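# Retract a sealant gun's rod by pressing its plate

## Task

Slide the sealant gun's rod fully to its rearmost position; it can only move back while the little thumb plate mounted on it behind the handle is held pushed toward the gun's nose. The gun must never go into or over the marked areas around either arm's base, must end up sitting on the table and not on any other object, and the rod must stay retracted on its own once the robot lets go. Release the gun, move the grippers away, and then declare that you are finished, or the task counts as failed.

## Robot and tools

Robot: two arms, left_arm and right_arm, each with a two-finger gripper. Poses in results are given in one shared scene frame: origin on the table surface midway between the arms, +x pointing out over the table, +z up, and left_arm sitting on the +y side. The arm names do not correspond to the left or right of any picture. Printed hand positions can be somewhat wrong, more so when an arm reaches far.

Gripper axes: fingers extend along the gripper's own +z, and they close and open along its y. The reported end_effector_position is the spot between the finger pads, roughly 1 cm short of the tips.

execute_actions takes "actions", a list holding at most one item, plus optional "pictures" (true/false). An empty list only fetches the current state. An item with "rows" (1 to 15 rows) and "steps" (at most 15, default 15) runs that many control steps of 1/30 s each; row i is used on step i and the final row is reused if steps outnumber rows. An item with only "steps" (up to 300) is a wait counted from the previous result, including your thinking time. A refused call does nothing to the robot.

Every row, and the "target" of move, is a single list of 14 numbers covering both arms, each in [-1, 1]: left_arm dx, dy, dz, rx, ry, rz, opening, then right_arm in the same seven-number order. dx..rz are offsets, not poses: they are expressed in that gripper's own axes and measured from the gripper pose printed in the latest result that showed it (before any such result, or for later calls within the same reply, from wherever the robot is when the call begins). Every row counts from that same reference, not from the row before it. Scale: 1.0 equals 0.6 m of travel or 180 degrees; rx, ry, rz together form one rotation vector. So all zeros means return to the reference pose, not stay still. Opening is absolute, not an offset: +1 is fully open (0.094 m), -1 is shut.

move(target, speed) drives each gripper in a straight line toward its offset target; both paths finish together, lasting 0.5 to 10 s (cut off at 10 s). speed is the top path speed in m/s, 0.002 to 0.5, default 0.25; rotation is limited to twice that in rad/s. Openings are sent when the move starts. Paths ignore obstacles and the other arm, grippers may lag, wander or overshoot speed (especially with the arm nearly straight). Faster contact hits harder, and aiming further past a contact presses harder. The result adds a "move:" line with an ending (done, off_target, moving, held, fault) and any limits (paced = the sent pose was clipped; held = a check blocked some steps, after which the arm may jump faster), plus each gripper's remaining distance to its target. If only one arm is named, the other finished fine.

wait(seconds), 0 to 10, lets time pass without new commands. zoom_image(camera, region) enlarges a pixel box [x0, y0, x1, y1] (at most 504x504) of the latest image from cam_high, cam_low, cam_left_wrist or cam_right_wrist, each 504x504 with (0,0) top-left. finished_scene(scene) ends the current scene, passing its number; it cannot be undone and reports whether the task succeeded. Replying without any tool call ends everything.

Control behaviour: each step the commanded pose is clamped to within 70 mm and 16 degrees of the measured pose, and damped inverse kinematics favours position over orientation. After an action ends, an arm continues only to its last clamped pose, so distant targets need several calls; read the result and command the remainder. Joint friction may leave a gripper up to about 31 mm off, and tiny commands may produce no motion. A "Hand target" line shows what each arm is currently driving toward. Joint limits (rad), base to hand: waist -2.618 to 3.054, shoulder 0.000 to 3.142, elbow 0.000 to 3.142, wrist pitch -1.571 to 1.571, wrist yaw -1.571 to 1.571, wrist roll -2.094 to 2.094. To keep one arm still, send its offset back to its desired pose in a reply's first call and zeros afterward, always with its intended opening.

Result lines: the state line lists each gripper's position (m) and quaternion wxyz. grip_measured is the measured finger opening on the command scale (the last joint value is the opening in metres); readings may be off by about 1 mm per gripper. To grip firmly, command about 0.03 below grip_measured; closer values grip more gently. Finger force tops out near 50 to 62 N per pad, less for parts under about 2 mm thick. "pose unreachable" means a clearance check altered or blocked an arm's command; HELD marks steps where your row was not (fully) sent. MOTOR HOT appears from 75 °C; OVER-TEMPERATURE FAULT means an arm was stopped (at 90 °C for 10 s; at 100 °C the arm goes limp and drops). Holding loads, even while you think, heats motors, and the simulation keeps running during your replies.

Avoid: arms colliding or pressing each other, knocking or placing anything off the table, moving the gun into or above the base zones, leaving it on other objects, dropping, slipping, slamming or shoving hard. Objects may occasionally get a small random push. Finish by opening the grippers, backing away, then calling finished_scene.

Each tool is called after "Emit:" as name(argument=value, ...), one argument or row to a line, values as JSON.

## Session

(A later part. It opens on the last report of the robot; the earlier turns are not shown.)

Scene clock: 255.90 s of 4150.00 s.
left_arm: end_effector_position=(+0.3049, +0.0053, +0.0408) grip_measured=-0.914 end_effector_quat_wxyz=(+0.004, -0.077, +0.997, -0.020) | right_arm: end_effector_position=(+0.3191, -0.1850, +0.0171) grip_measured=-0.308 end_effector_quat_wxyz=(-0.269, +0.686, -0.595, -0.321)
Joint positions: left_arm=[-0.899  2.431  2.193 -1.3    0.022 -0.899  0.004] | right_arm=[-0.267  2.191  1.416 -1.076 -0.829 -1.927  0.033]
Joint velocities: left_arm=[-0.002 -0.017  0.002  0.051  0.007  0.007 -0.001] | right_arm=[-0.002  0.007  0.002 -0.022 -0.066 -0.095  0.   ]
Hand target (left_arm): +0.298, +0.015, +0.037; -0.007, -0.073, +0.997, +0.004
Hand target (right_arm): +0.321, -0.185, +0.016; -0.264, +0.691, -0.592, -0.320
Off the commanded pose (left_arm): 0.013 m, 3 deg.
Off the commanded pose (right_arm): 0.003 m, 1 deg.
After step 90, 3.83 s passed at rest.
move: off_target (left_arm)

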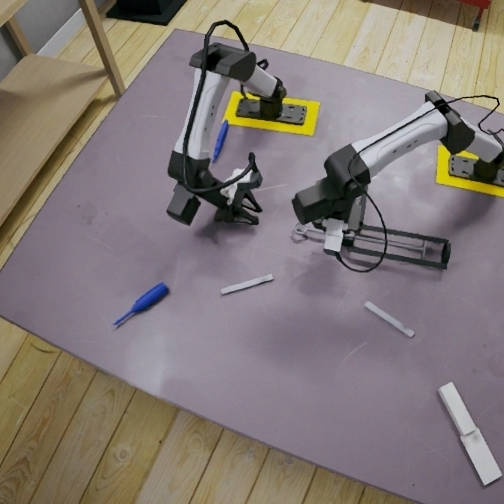

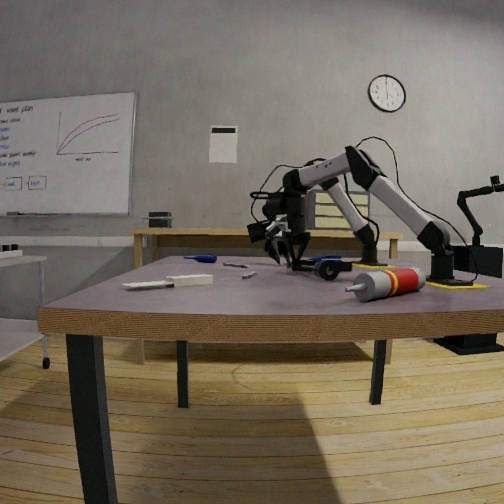

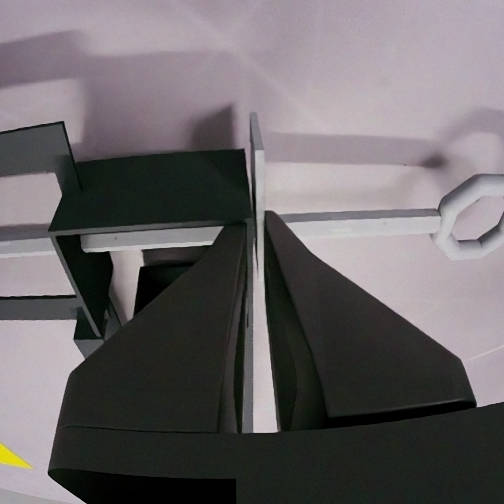

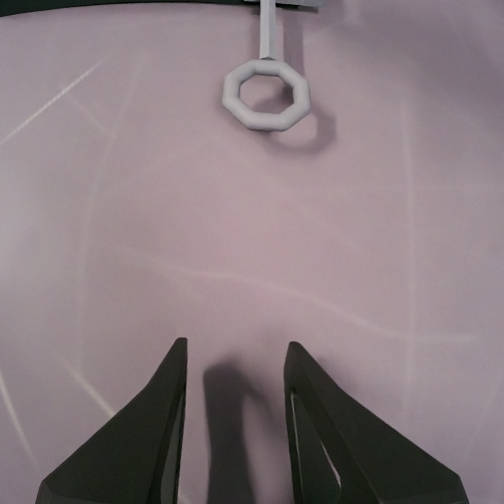

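Emit:
zoom_image(
  camera="cam_left_wrist",
  region=[170, 90, 350, 300],
)

Emit:
zoom_image(
  camera="cam_low",
  region=[270, 220, 370, 290],
)

Region (170, 90, 350, 300) of cam_left_wrist's 504x504 image, scaled by 2.400, with more detail than that image has; it fills the left 432 columns of this view, and the rest is white.

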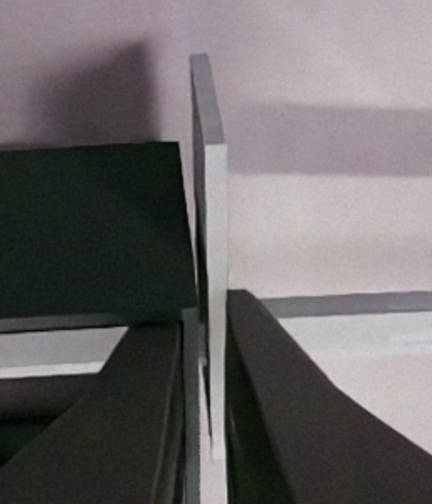

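Region (270, 220, 370, 290) of cam_low's 504x504 image, scaled by 5.040, with more detail than that image has; it fills the top 353 rows of this view, and the rest is white.

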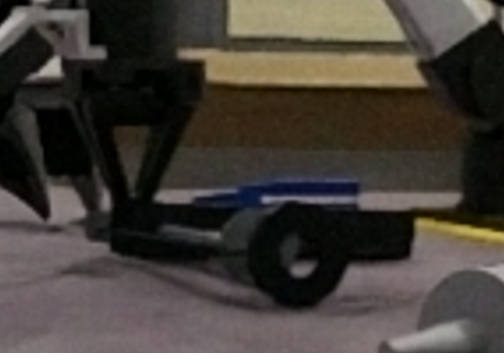

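Emit:
move(
  target=[0.013,0.027,0.006,-0.013,0.003,0,-0.94, -0.157,-0.003,0.065,0.086,0.084,0.49,-0.4],
  speed=0.3,
)

Scene clock: 303.90 s of 4150.00 s.
left_arm: end_effector_position=(+0.3043, +0.0059, +0.0375) grip_measured=-0.914 end_effector_quat_wxyz=(+0.009, -0.077, +0.997, -0.025) | right_arm: end_effector_position=(+0.3071, -0.0997, +0.0590) grip_measured=-0.398 end_effector_quat_wxyz=(-0.019, -0.072, +0.963, +0.259)
Joint positions: left_arm=[-0.899  2.405  2.134 -1.251  0.022 -0.899  0.004] | right_arm=[ 0.091  1.945  1.392 -0.949 -0.521  0.137  0.028]
Joint velocities: left_arm=[ 0.002  0.007  0.017  0.037  0.037 -0.051  0.   ] | right_arm=[ 0.002  0.002  0.002 -0.051 -0.037  0.007 -0.   ]
Hand target (left_arm): +0.295, +0.019, +0.037; -0.003, -0.077, +0.997, +0.000
Hand target (right_arm): +0.309, -0.096, +0.064; -0.017, -0.074, +0.964, +0.256
Off the commanded pose (left_arm): 0.017 m, 3 deg.
Off the commanded pose (right_arm): 0.007 m, 0 deg.
After step 90, 41.70 s passed at rest.
move: off_target (left_arm)

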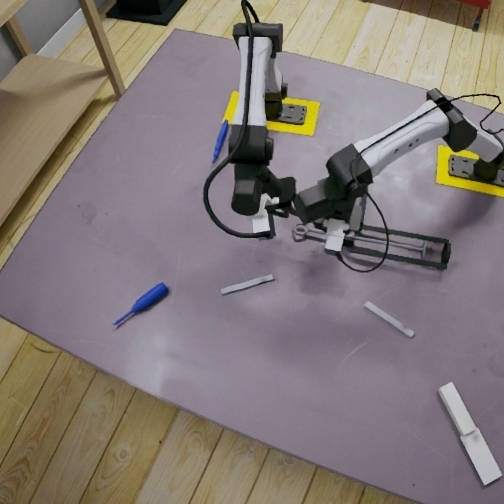

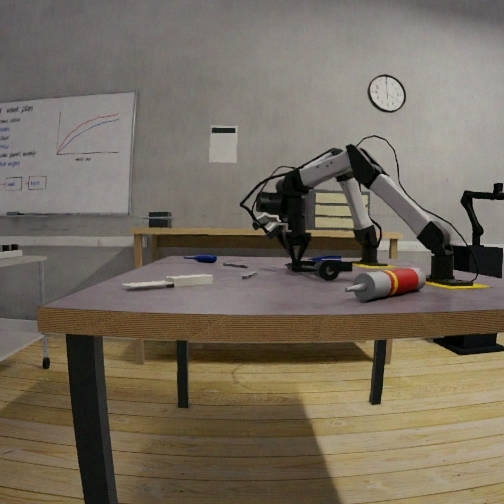

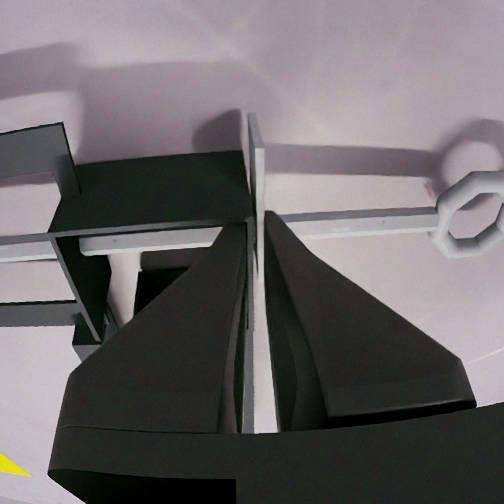

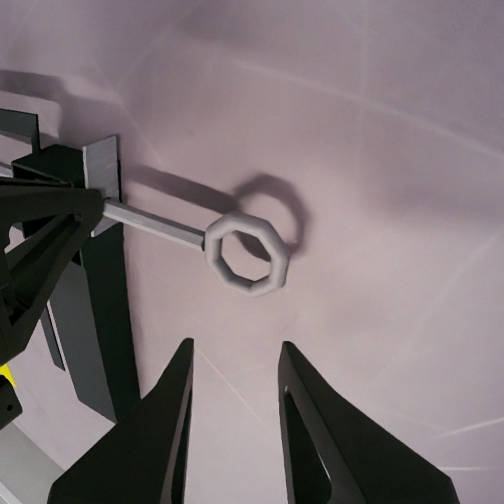

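Emit:
zoom_image(
  camera="cam_right_wrist",
  region=[0, 110, 180, 290],
)

Region (0, 110, 180, 290) of cam_right_wrist's 504x504 image, scaled by 2.800, with more detail than that image has.

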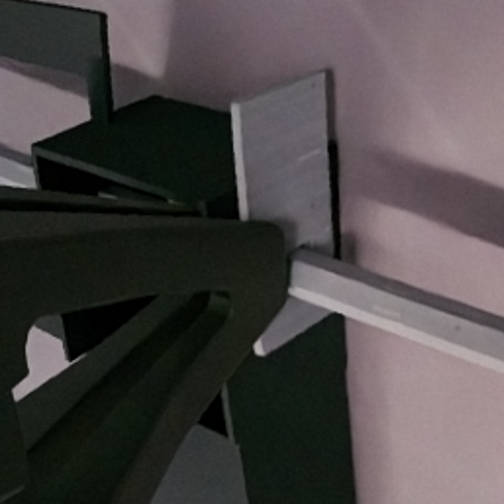

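Emit:
move(
  target=[0,0.01,-0.012,0,0,0,-0.94, -0.022,-0.03,0.022,0,0,0,-0.4],
  speed=0.06,
)

Scene clock: 325.93 s of 4150.00 s.
left_arm: end_effector_position=(+0.3045, +0.0056, +0.0378) grip_measured=-0.914 end_effector_quat_wxyz=(+0.009, -0.077, +0.997, -0.026) | right_arm: end_effector_position=(+0.3117, -0.1052, +0.0381) grip_measured=-0.398 end_effector_quat_wxyz=(-0.031, -0.071, +0.963, +0.256)
Joint positions: left_arm=[-0.899  2.404  2.134 -1.249  0.022 -0.899  0.004] | right_arm=[ 0.074  2.005  1.392 -0.924 -0.521  0.112  0.028]
Joint velocities: left_arm=[ 0.002  0.012  0.017 -0.007  0.022 -0.066 -0.   ] | right_arm=[-0.002  0.007 -0.022 -0.022 -0.081 -0.051  0.001]
Hand target (left_arm): +0.303, +0.012, +0.044; +0.009, -0.077, +0.997, -0.025
Hand target (right_arm): +0.321, -0.106, +0.039; -0.019, -0.072, +0.963, +0.259
Off the commanded pose (left_arm): 0.009 m, 0 deg.
Off the commanded pose (right_arm): 0.010 m, 1 deg.
After step 90, 18.27 s passed at rest.
move: done

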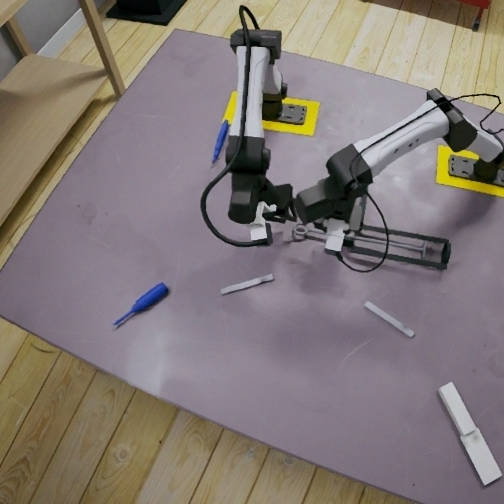

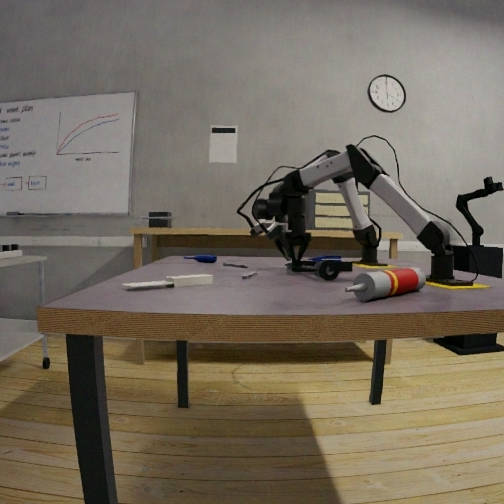

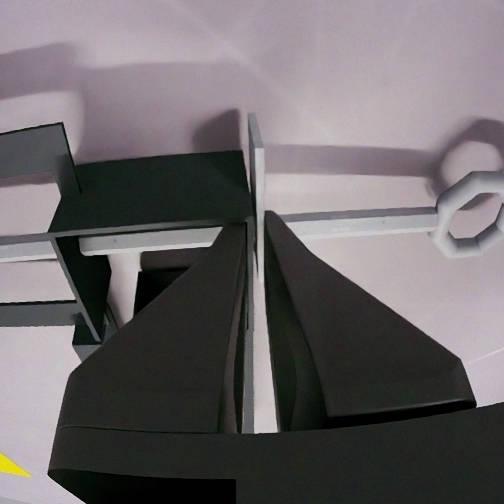

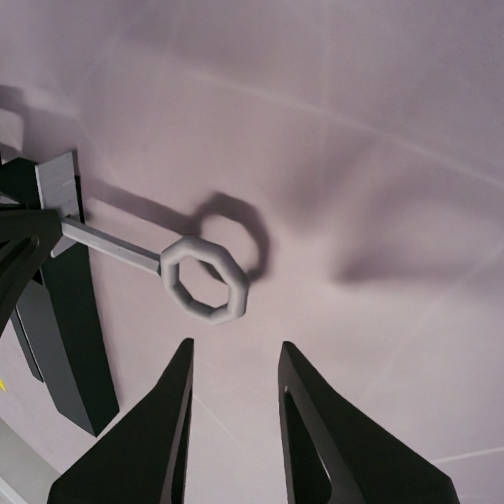

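Emit:
move(
  target=[0,0.01,-0.02,0,0,0,-0.94, -0.038,0,0.008,0,-0.008,0,-0.45],
  speed=0.06,
)

Scene clock: 338.27 s of 4150.00 s.
left_arm: end_effector_position=(+0.3045, +0.0056, +0.0378) grip_measured=-0.914 end_effector_quat_wxyz=(+0.009, -0.077, +0.997, -0.026) | right_arm: end_effector_position=(+0.3257, -0.1016, +0.0337) grip_measured=-0.448 end_effector_quat_wxyz=(-0.026, -0.068, +0.964, +0.257)
Joint positions: left_arm=[-0.899  2.404  2.134 -1.249  0.022 -0.899  0.004] | right_arm=[ 0.074  2.053  1.444 -0.917 -0.521  0.121  0.026]
Joint velocities: left_arm=[-0.002  0.017 -0.007  0.007 -0.022  0.007  0.   ] | right_arm=[ 0.002  0.002 -0.007 -0.022 -0.022 -0.022 -0.001]
Hand target (left_arm): +0.304, +0.012, +0.049; +0.009, -0.077, +0.997, -0.026
Hand target (right_arm): +0.334, -0.099, +0.034; -0.018, -0.068, +0.964, +0.257
Off the commanded pose (left_arm): 0.013 m, 0 deg.
Off the commanded pose (right_arm): 0.008 m, 1 deg.
After step 90, 8.57 s passed at rest.
move: off_target (left_arm)

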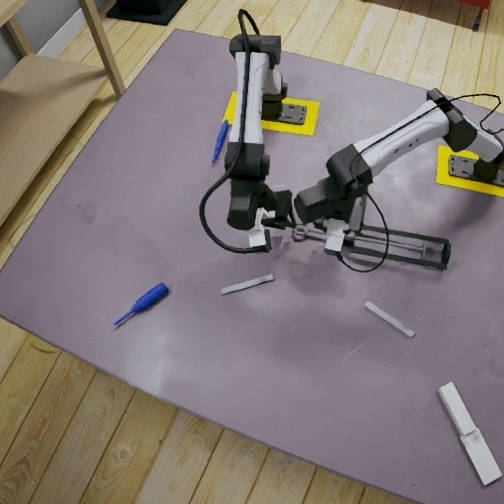

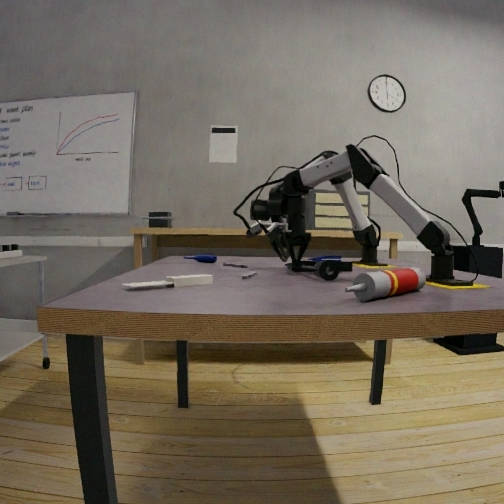

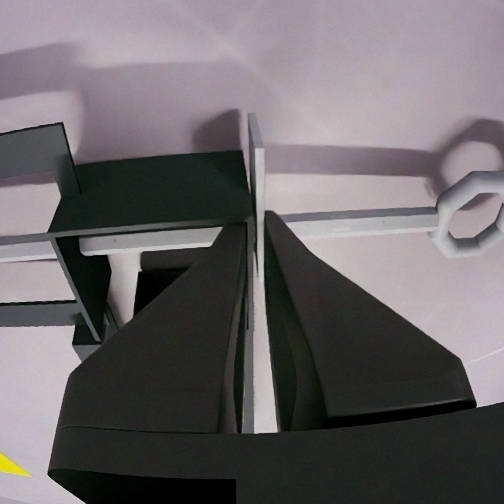

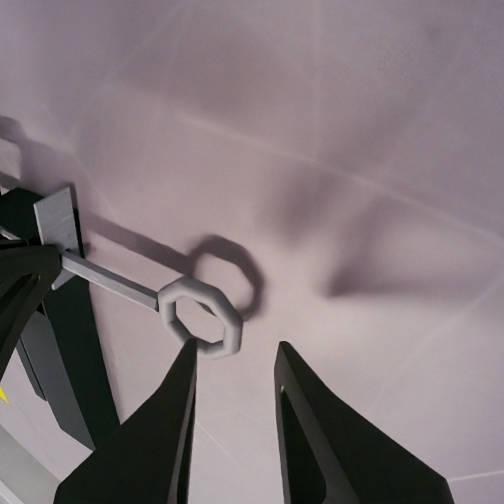

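Emit:
move(
  target=[0,0.01,-0.02,0,0,0,-0.94, -0.008,0,0.022,0,0,0,-0.57],
  speed=0.04,
)

Scene clock: 346.87 s of 4150.00 s.
left_arm: end_effector_position=(+0.3045, +0.0056, +0.0378) grip_measured=-0.914 end_effector_quat_wxyz=(+0.009, -0.077, +0.997, -0.026) | right_arm: end_effector_position=(+0.3303, -0.1004, +0.0272) grip_measured=-0.568 end_effector_quat_wxyz=(-0.023, -0.064, +0.964, +0.258)
Joint positions: left_arm=[-0.899  2.404  2.134 -1.249  0.022 -0.899  0.004] | right_arm=[ 0.074  2.071  1.444 -0.889 -0.521  0.133  0.02 ]
Joint velocities: left_arm=[ 0.017  0.007 -0.007  0.037  0.007 -0.037 -0.   ] | right_arm=[-0.017 -0.012  0.002 -0.037 -0.095 -0.066  0.001]
Hand target (left_arm): +0.304, +0.012, +0.049; +0.009, -0.077, +0.997, -0.026
Hand target (right_arm): +0.329, -0.094, +0.022; -0.026, -0.068, +0.964, +0.257
Off the commanded pose (left_arm): 0.013 m, 0 deg.
Off the commanded pose (right_arm): 0.008 m, 1 deg.
After step 90, 4.80 s passed at rest.
move: off_target (left_arm)

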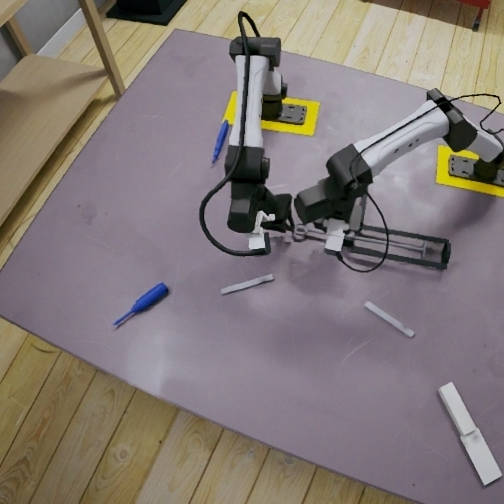

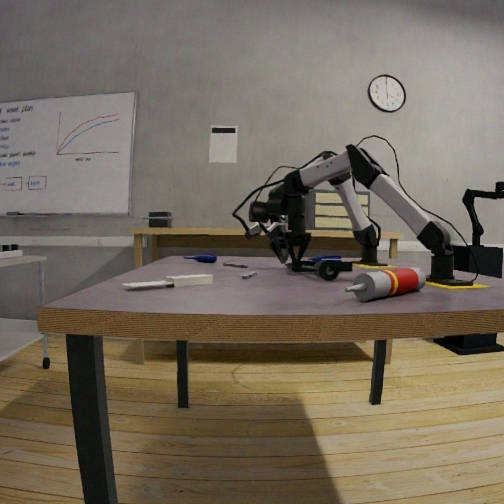

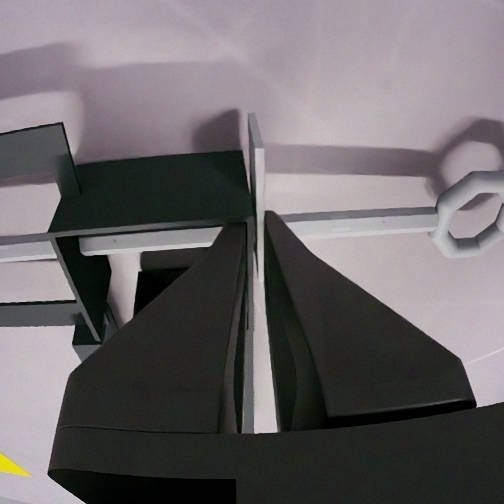

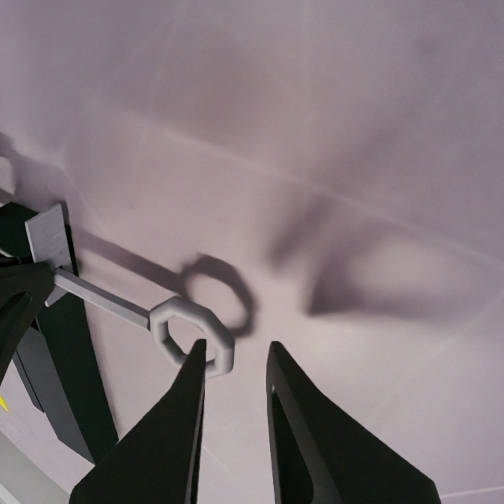

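Emit:
move(
  target=[0,0.01,-0.02,0,0,0,-0.94, 0,0.018,0.022,0,0,0,-0.57],
  speed=0.04,
)

Scene clock: 353.03 s of 4150.00 s.
left_arm: end_effector_position=(+0.3045, +0.0056, +0.0378) grip_measured=-0.914 end_effector_quat_wxyz=(+0.009, -0.077, +0.997, -0.026) | right_arm: end_effector_position=(+0.3309, -0.0873, +0.0277) grip_measured=-0.568 end_effector_quat_wxyz=(-0.018, -0.065, +0.963, +0.260)
Joint positions: left_arm=[-0.899  2.404  2.134 -1.249  0.022 -0.899  0.004] | right_arm=[ 0.106  2.071  1.444 -0.858 -0.521  0.172  0.02 ]
Joint velocities: left_arm=[ 0.017 -0.012 -0.007 -0.007 -0.022 -0.022  0.001] | right_arm=[-0.007  0.007 -0.017  0.007  0.007 -0.007 -0.   ]
Hand target (left_arm): +0.304, +0.012, +0.049; +0.009, -0.077, +0.997, -0.026
Hand target (right_arm): +0.328, -0.085, +0.021; -0.023, -0.064, +0.964, +0.258
Off the commanded pose (left_arm): 0.013 m, 0 deg.
Off the commanded pose (right_arm): 0.008 m, 1 deg.
After step 90, 2.40 s passed at rest.
move: off_target (left_arm)

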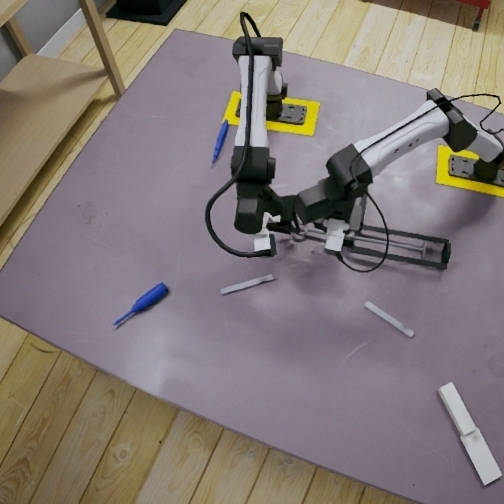

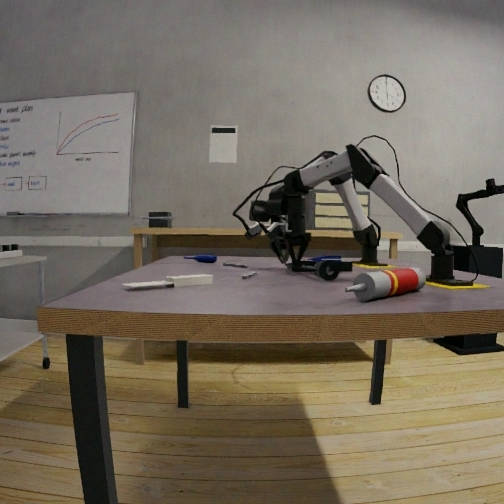

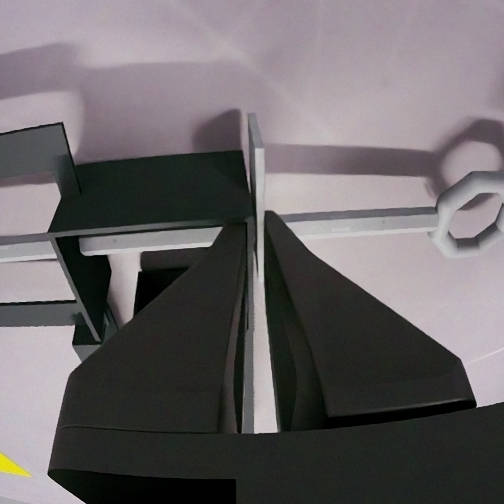

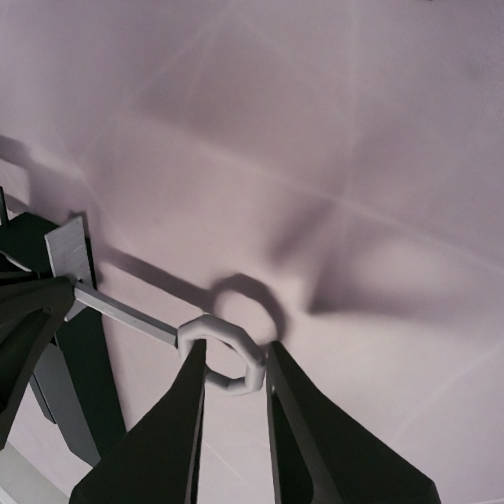

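Emit:
move(
  target=[0,0.01,-0.02,0,0,0,-0.94, 0.008,-0.013,0.023,0,0,0,-0.57],
  speed=0.03,
)

Scene clock: 358.50 s of 4150.00 s.
left_arm: end_effector_position=(+0.3045, +0.0056, +0.0378) grip_measured=-0.914 end_effector_quat_wxyz=(+0.009, -0.077, +0.997, -0.026) | right_arm: end_effector_position=(+0.3298, -0.0876, +0.0193) grip_measured=-0.568 end_effector_quat_wxyz=(-0.012, -0.065, +0.963, +0.261)
Joint positions: left_arm=[-0.899  2.404  2.134 -1.249  0.022 -0.899  0.004] | right_arm=[ 0.106  2.071  1.407 -0.809 -0.521  0.174  0.02 ]
Joint velocities: left_arm=[-0.002 -0.002 -0.002  0.022 -0.037  0.037 -0.001] | right_arm=[ 0.002  0.002 -0.027  0.022 -0.037  0.022  0.001]
Hand target (left_arm): +0.304, +0.012, +0.049; +0.009, -0.077, +0.997, -0.026
Hand target (right_arm): +0.326, -0.088, +0.012; -0.018, -0.065, +0.963, +0.260
Off the commanded pose (left_arm): 0.013 m, 0 deg.
Off the commanded pose (right_arm): 0.008 m, 1 deg.
After step 90, 1.67 s passed at rest.
move: off_target (left_arm)

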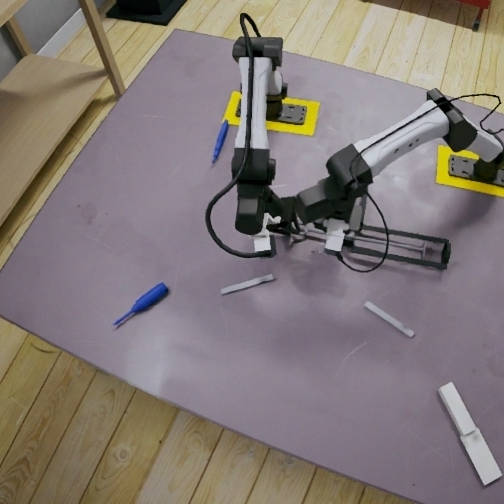

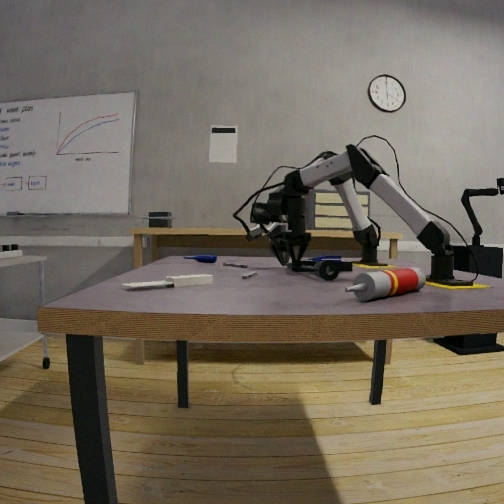

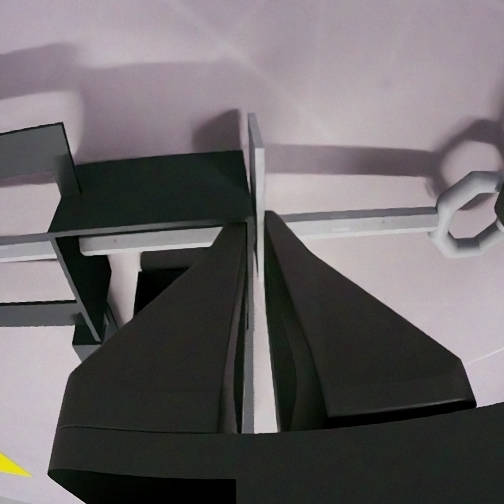

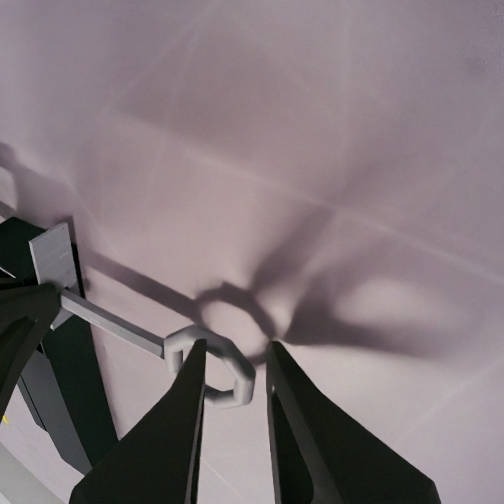

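Emit:
move(
  target=[0,0.01,-0.02,0,0,0,-0.94, 0.025,0,0,0,0,0,-0.57],
  speed=0.03,
)

Scene clock: 365.90 s of 4150.00 s.
left_arm: end_effector_position=(+0.3046, +0.0056, +0.0378) grip_measured=-0.914 end_effector_quat_wxyz=(+0.010, -0.077, +0.997, -0.026) | right_arm: end_effector_position=(+0.3171, -0.0908, +0.0158) grip_measured=-0.568 end_effector_quat_wxyz=(-0.019, -0.063, +0.963, +0.261)
Joint positions: left_arm=[-0.899  2.404  2.134 -1.249  0.022 -0.899  0.004] | right_arm=[ 0.106  2.043  1.348 -0.792 -0.524  0.174  0.02 ]
Joint velocities: left_arm=[ 0.007 -0.017  0.012 -0.022 -0.022  0.007 -0.002] | right_arm=[-0.007 -0.007 -0.007  0.037 -0.007 -0.051  0.002]
Hand target (left_arm): +0.304, +0.012, +0.049; +0.010, -0.077, +0.997, -0.026
Hand target (right_arm): +0.315, -0.090, +0.019; -0.013, -0.065, +0.963, +0.261
Off the commanded pose (left_arm): 0.013 m, 0 deg.
Off the commanded pose (right_arm): 0.004 m, 1 deg.
MOTOR HOT: a motor of the left arm reached 75 °C. Now the hottest motor of the left arm, joint 2 (shoulder), reports 75 °C. The controller's stop level is 90 °C. To cool a motor, set the load down, stop pushing, or move to a pose that needs little force.
After step 90, 3.60 s passed at rest.
move: off_target (left_arm)

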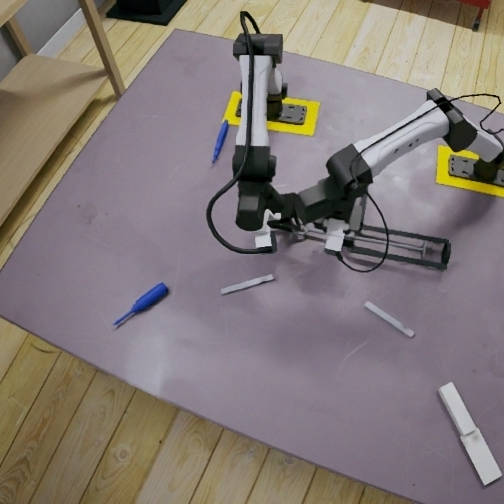

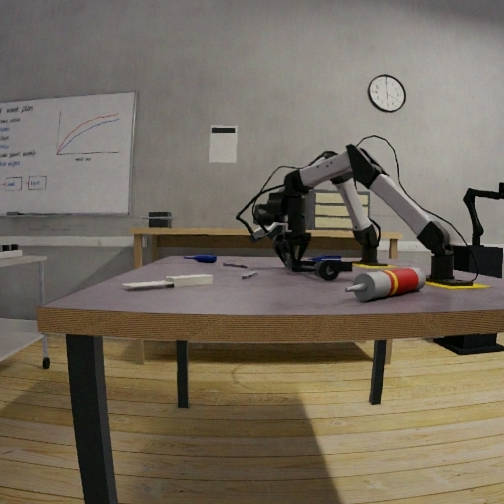

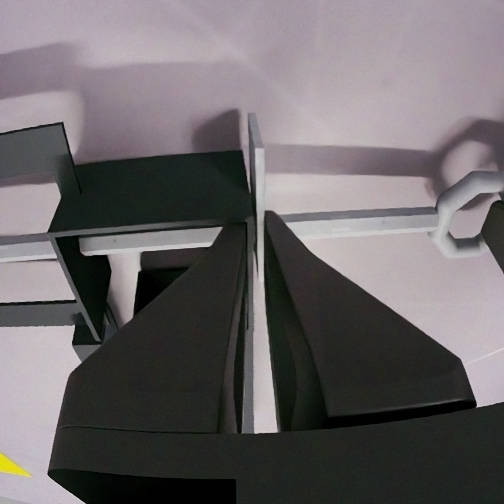

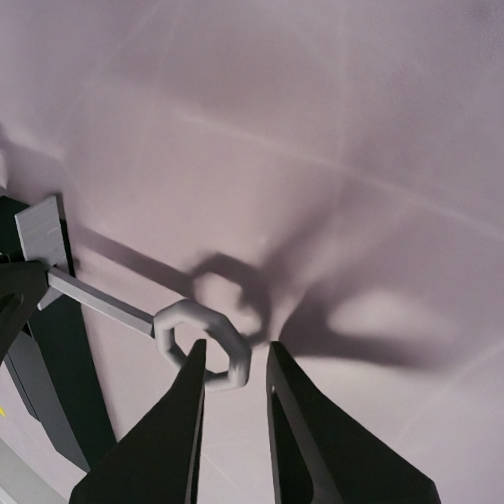

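Emit:
move(
  target=[0,0,0,0,0,0,-0.94, -0.013,-0.006,0.014,0,0,0,-0.65],
  speed=0.03,
)

Scene clock: 369.20 s of 4150.00 s.
left_arm: end_effector_position=(+0.3046, +0.0056, +0.0378) grip_measured=-0.914 end_effector_quat_wxyz=(+0.010, -0.077, +0.997, -0.026) | right_arm: end_effector_position=(+0.3163, -0.0900, +0.0115) grip_measured=-0.648 end_effector_quat_wxyz=(-0.025, -0.062, +0.962, +0.263)
Joint positions: left_arm=[-0.899  2.404  2.134 -1.249  0.022 -0.899  0.004] | right_arm=[ 0.106  2.056  1.348 -0.788 -0.531  0.174  0.017]
Joint velocities: left_arm=[-0.012  0.022 -0.012  0.037 -0.051  0.007  0.   ] | right_arm=[-0.012 -0.007 -0.012  0.037  0.007 -0.007  0.001]
Hand target (left_arm): +0.305, +0.006, +0.038; +0.009, -0.077, +0.997, -0.026
Hand target (right_arm): +0.324, -0.089, +0.007; -0.019, -0.063, +0.963, +0.261
Off the commanded pose (left_arm): 0.000 m, 0 deg.
Off the commanded pose (right_arm): 0.010 m, 1 deg.
MOTOR HOT: still on. Now the hottest motor of the left arm, joint 2 (shoulder), reports 75 °C; the controller's stop level is 90 °C.
move: done

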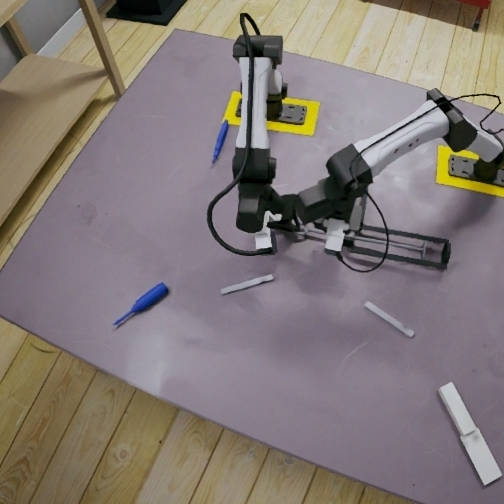

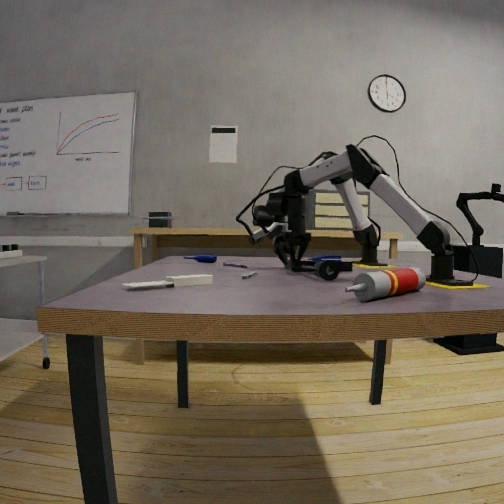

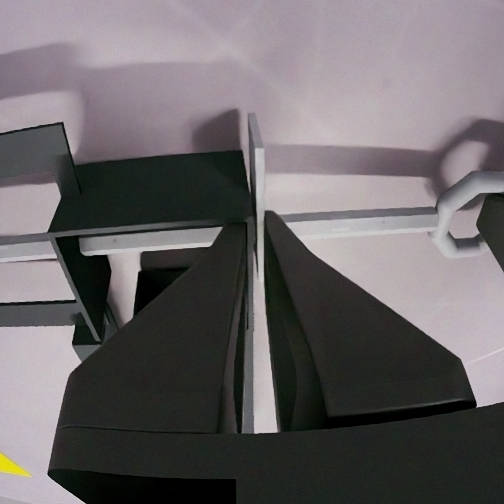

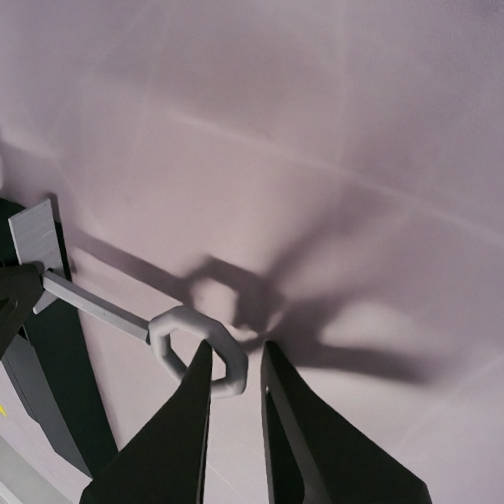

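Emit:
move(
  target=[0,0,0,0,0,0,-0.94, -0.024,0.004,-0.003,0,-0.008,0,-0.58],
  speed=0.03,
)

Scene clock: 373.83 s of 4150.00 s.
left_arm: end_effector_position=(+0.3046, +0.0056, +0.0378) grip_measured=-0.914 end_effector_quat_wxyz=(+0.010, -0.077, +0.997, -0.026) | right_arm: end_effector_position=(+0.3227, -0.0876, +0.0175) grip_measured=-0.582 end_effector_quat_wxyz=(-0.017, -0.061, +0.962, +0.267)
Joint positions: left_arm=[-0.899  2.404  2.134 -1.249  0.022 -0.899  0.004] | right_arm=[ 0.106  2.056  1.371 -0.793 -0.534  0.181  0.02 ]
Joint velocities: left_arm=[ 0.002  0.007  0.012 -0.081  0.051  0.022 -0.001] | right_arm=[-0.012  0.012  0.002 -0.066  0.007  0.007 -0.   ]
Hand target (left_arm): +0.305, +0.006, +0.038; +0.010, -0.077, +0.997, -0.026
Hand target (right_arm): +0.330, -0.087, +0.014; -0.012, -0.059, +0.963, +0.264
Off the commanded pose (left_arm): 0.000 m, 0 deg.
Off the commanded pose (right_arm): 0.008 m, 1 deg.
MOTOR HOT: still on. Now the hottest motor of the left arm, joint 2 (shoulder), reports 74 °C; the controller's stop level is 90 °C.
After step 90, 0.77 s passed at rest.
move: done

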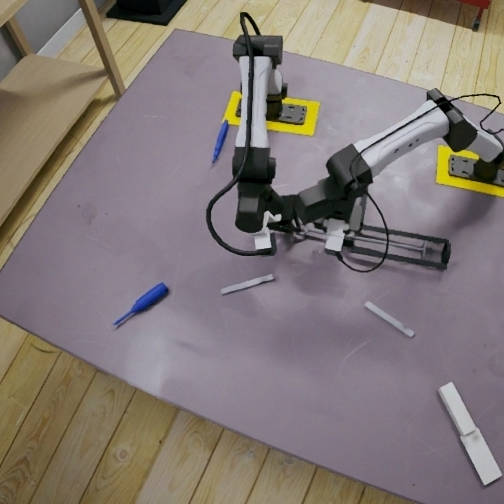

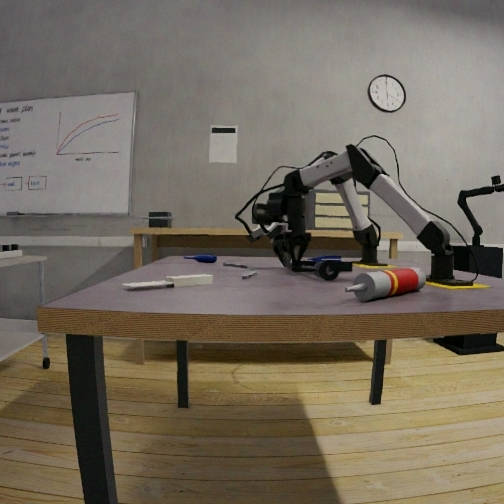

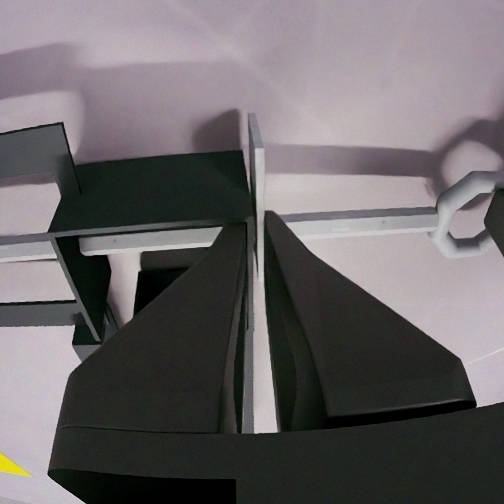

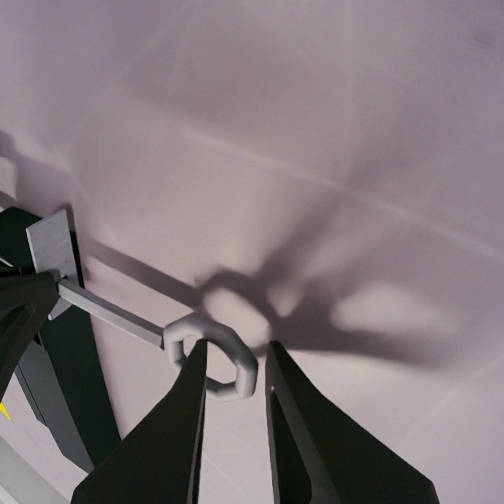

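Centered now. Down.

Emit:
move(
  target=[0,0,0,0,0,0,-0.94, -0.004,-0.013,0.023,0,0,0,-0.66],
  speed=0.03,
)

Scene clock: 377.10 s of 4150.00 s.
left_arm: end_effector_position=(+0.3046, +0.0056, +0.0378) grip_measured=-0.914 end_effector_quat_wxyz=(+0.010, -0.077, +0.997, -0.026) | right_arm: end_effector_position=(+0.3257, -0.0861, +0.0173) grip_measured=-0.658 end_effector_quat_wxyz=(-0.011, -0.063, +0.961, +0.270)
Joint positions: left_arm=[-0.899  2.404  2.134 -1.249  0.022 -0.899  0.004] | right_arm=[ 0.106  2.059  1.371 -0.777 -0.539  0.181  0.016]
Joint velocities: left_arm=[ 0.002 -0.017 -0.012  0.051  0.037  0.037 -0.002] | right_arm=[-0.002  0.027 -0.007 -0.037  0.022 -0.037 -0.   ]
Hand target (left_arm): +0.305, +0.006, +0.038; +0.010, -0.077, +0.997, -0.026
Hand target (right_arm): +0.324, -0.087, +0.002; -0.017, -0.061, +0.962, +0.267
Off the commanded pose (left_arm): 0.000 m, 0 deg.
Off the commanded pose (right_arm): 0.016 m, 1 deg.
MOTOR HOT: still on. Now the hottest motor of the left arm, joint 2 (shoulder), reports 74 °C; the controller's stop level is 90 °C.
move: off_target (right_arm)

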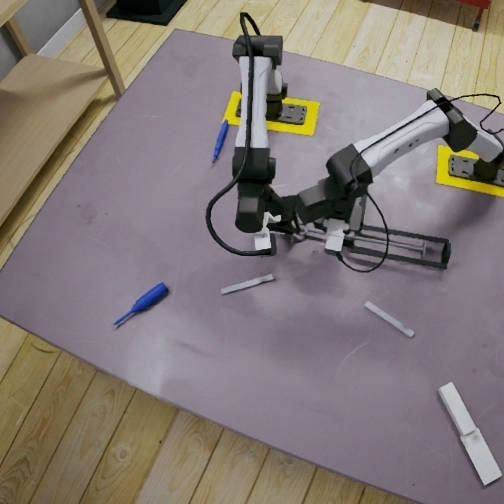

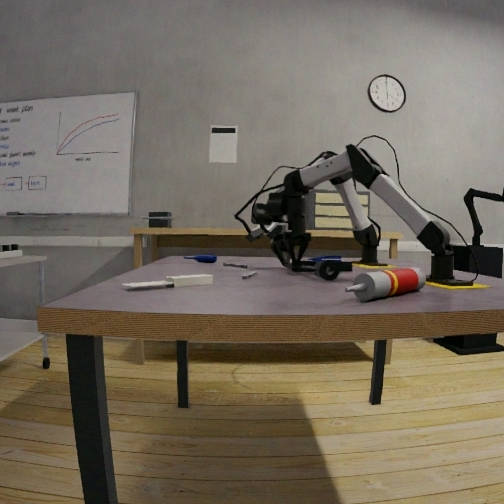

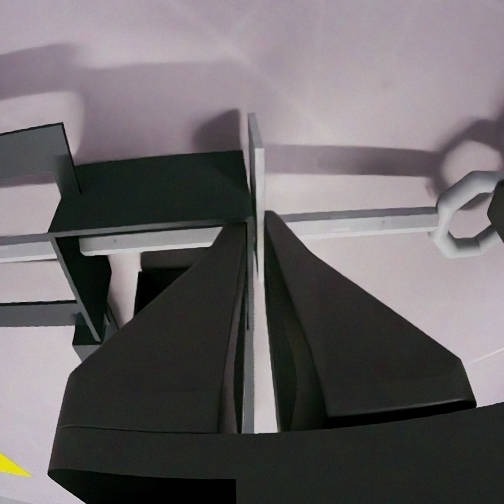

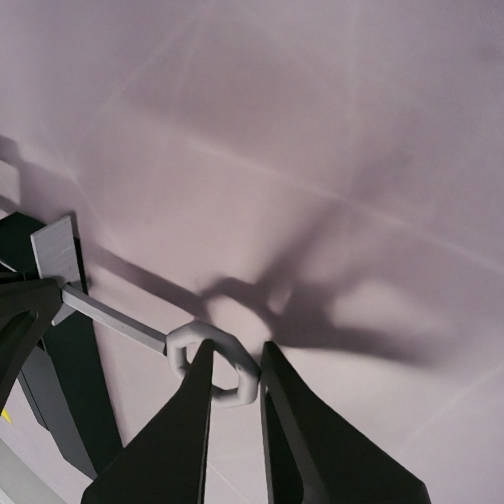

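Emit:
move(
  target=[0,0,0,0,0,0,-0.94, 0.012,-0.015,0.026,0,0.004,0,-0.62],
  speed=0.03,
)

Scene clock: 381.57 s of 4150.00 s.
left_arm: end_effector_position=(+0.3046, +0.0056, +0.0378) grip_measured=-0.914 end_effector_quat_wxyz=(+0.009, -0.080, +0.996, -0.026) | right_arm: end_effector_position=(+0.3281, -0.0838, +0.0152) grip_measured=-0.621 end_effector_quat_wxyz=(-0.002, -0.067, +0.958, +0.277)
Joint positions: left_arm=[-0.899  2.404  2.134 -1.249  0.022 -0.905  0.004] | right_arm=[ 0.106  2.059  1.356 -0.739 -0.549  0.18   0.018]
Joint velocities: left_arm=[-0.012  0.002 -0.002 -0.051 -0.051 -0.081  0.001] | right_arm=[ 0.002 -0.002 -0.002 -0.051 -0.007  0.007  0.   ]
Hand target (left_arm): +0.305, +0.006, +0.038; +0.010, -0.077, +0.997, -0.026
Hand target (right_arm): +0.318, -0.087, -0.000; -0.018, -0.065, +0.961, +0.270
Off the commanded pose (left_arm): 0.000 m, 0 deg.
Off the commanded pose (right_arm): 0.019 m, 2 deg.
MOTOR HOT: still on. Now the hottest motor of the left arm, joint 2 (shoulder), reports 74 °C; the controller's stop level is 90 °C.
After step 90, 0.60 s passed at rest.
move: off_target (right_arm)

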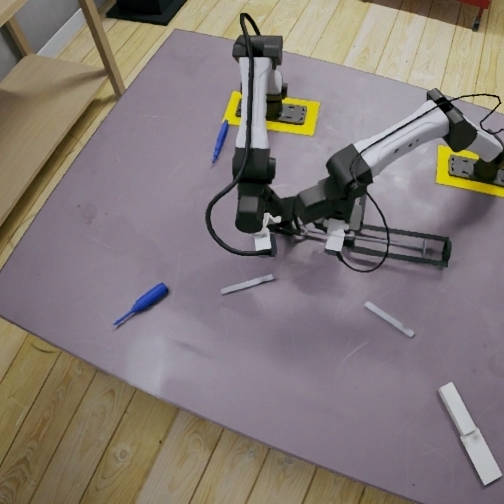

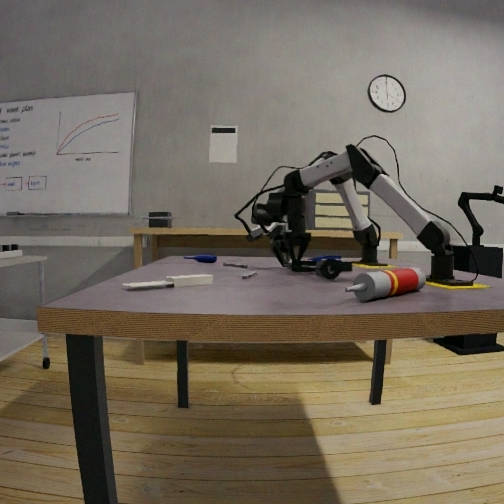

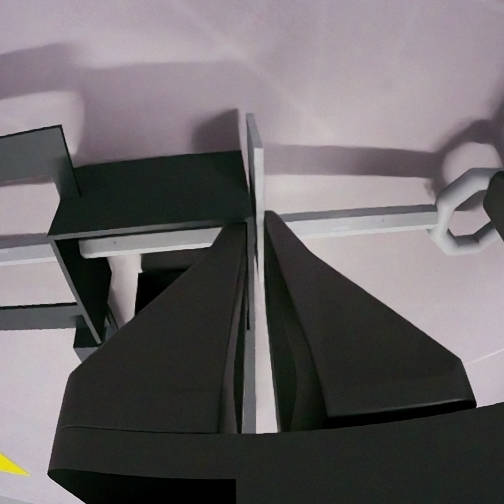

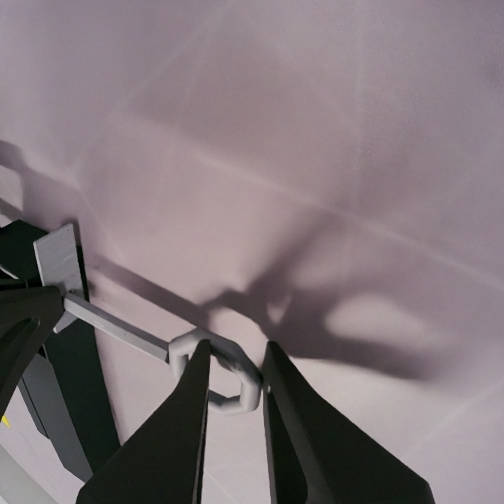

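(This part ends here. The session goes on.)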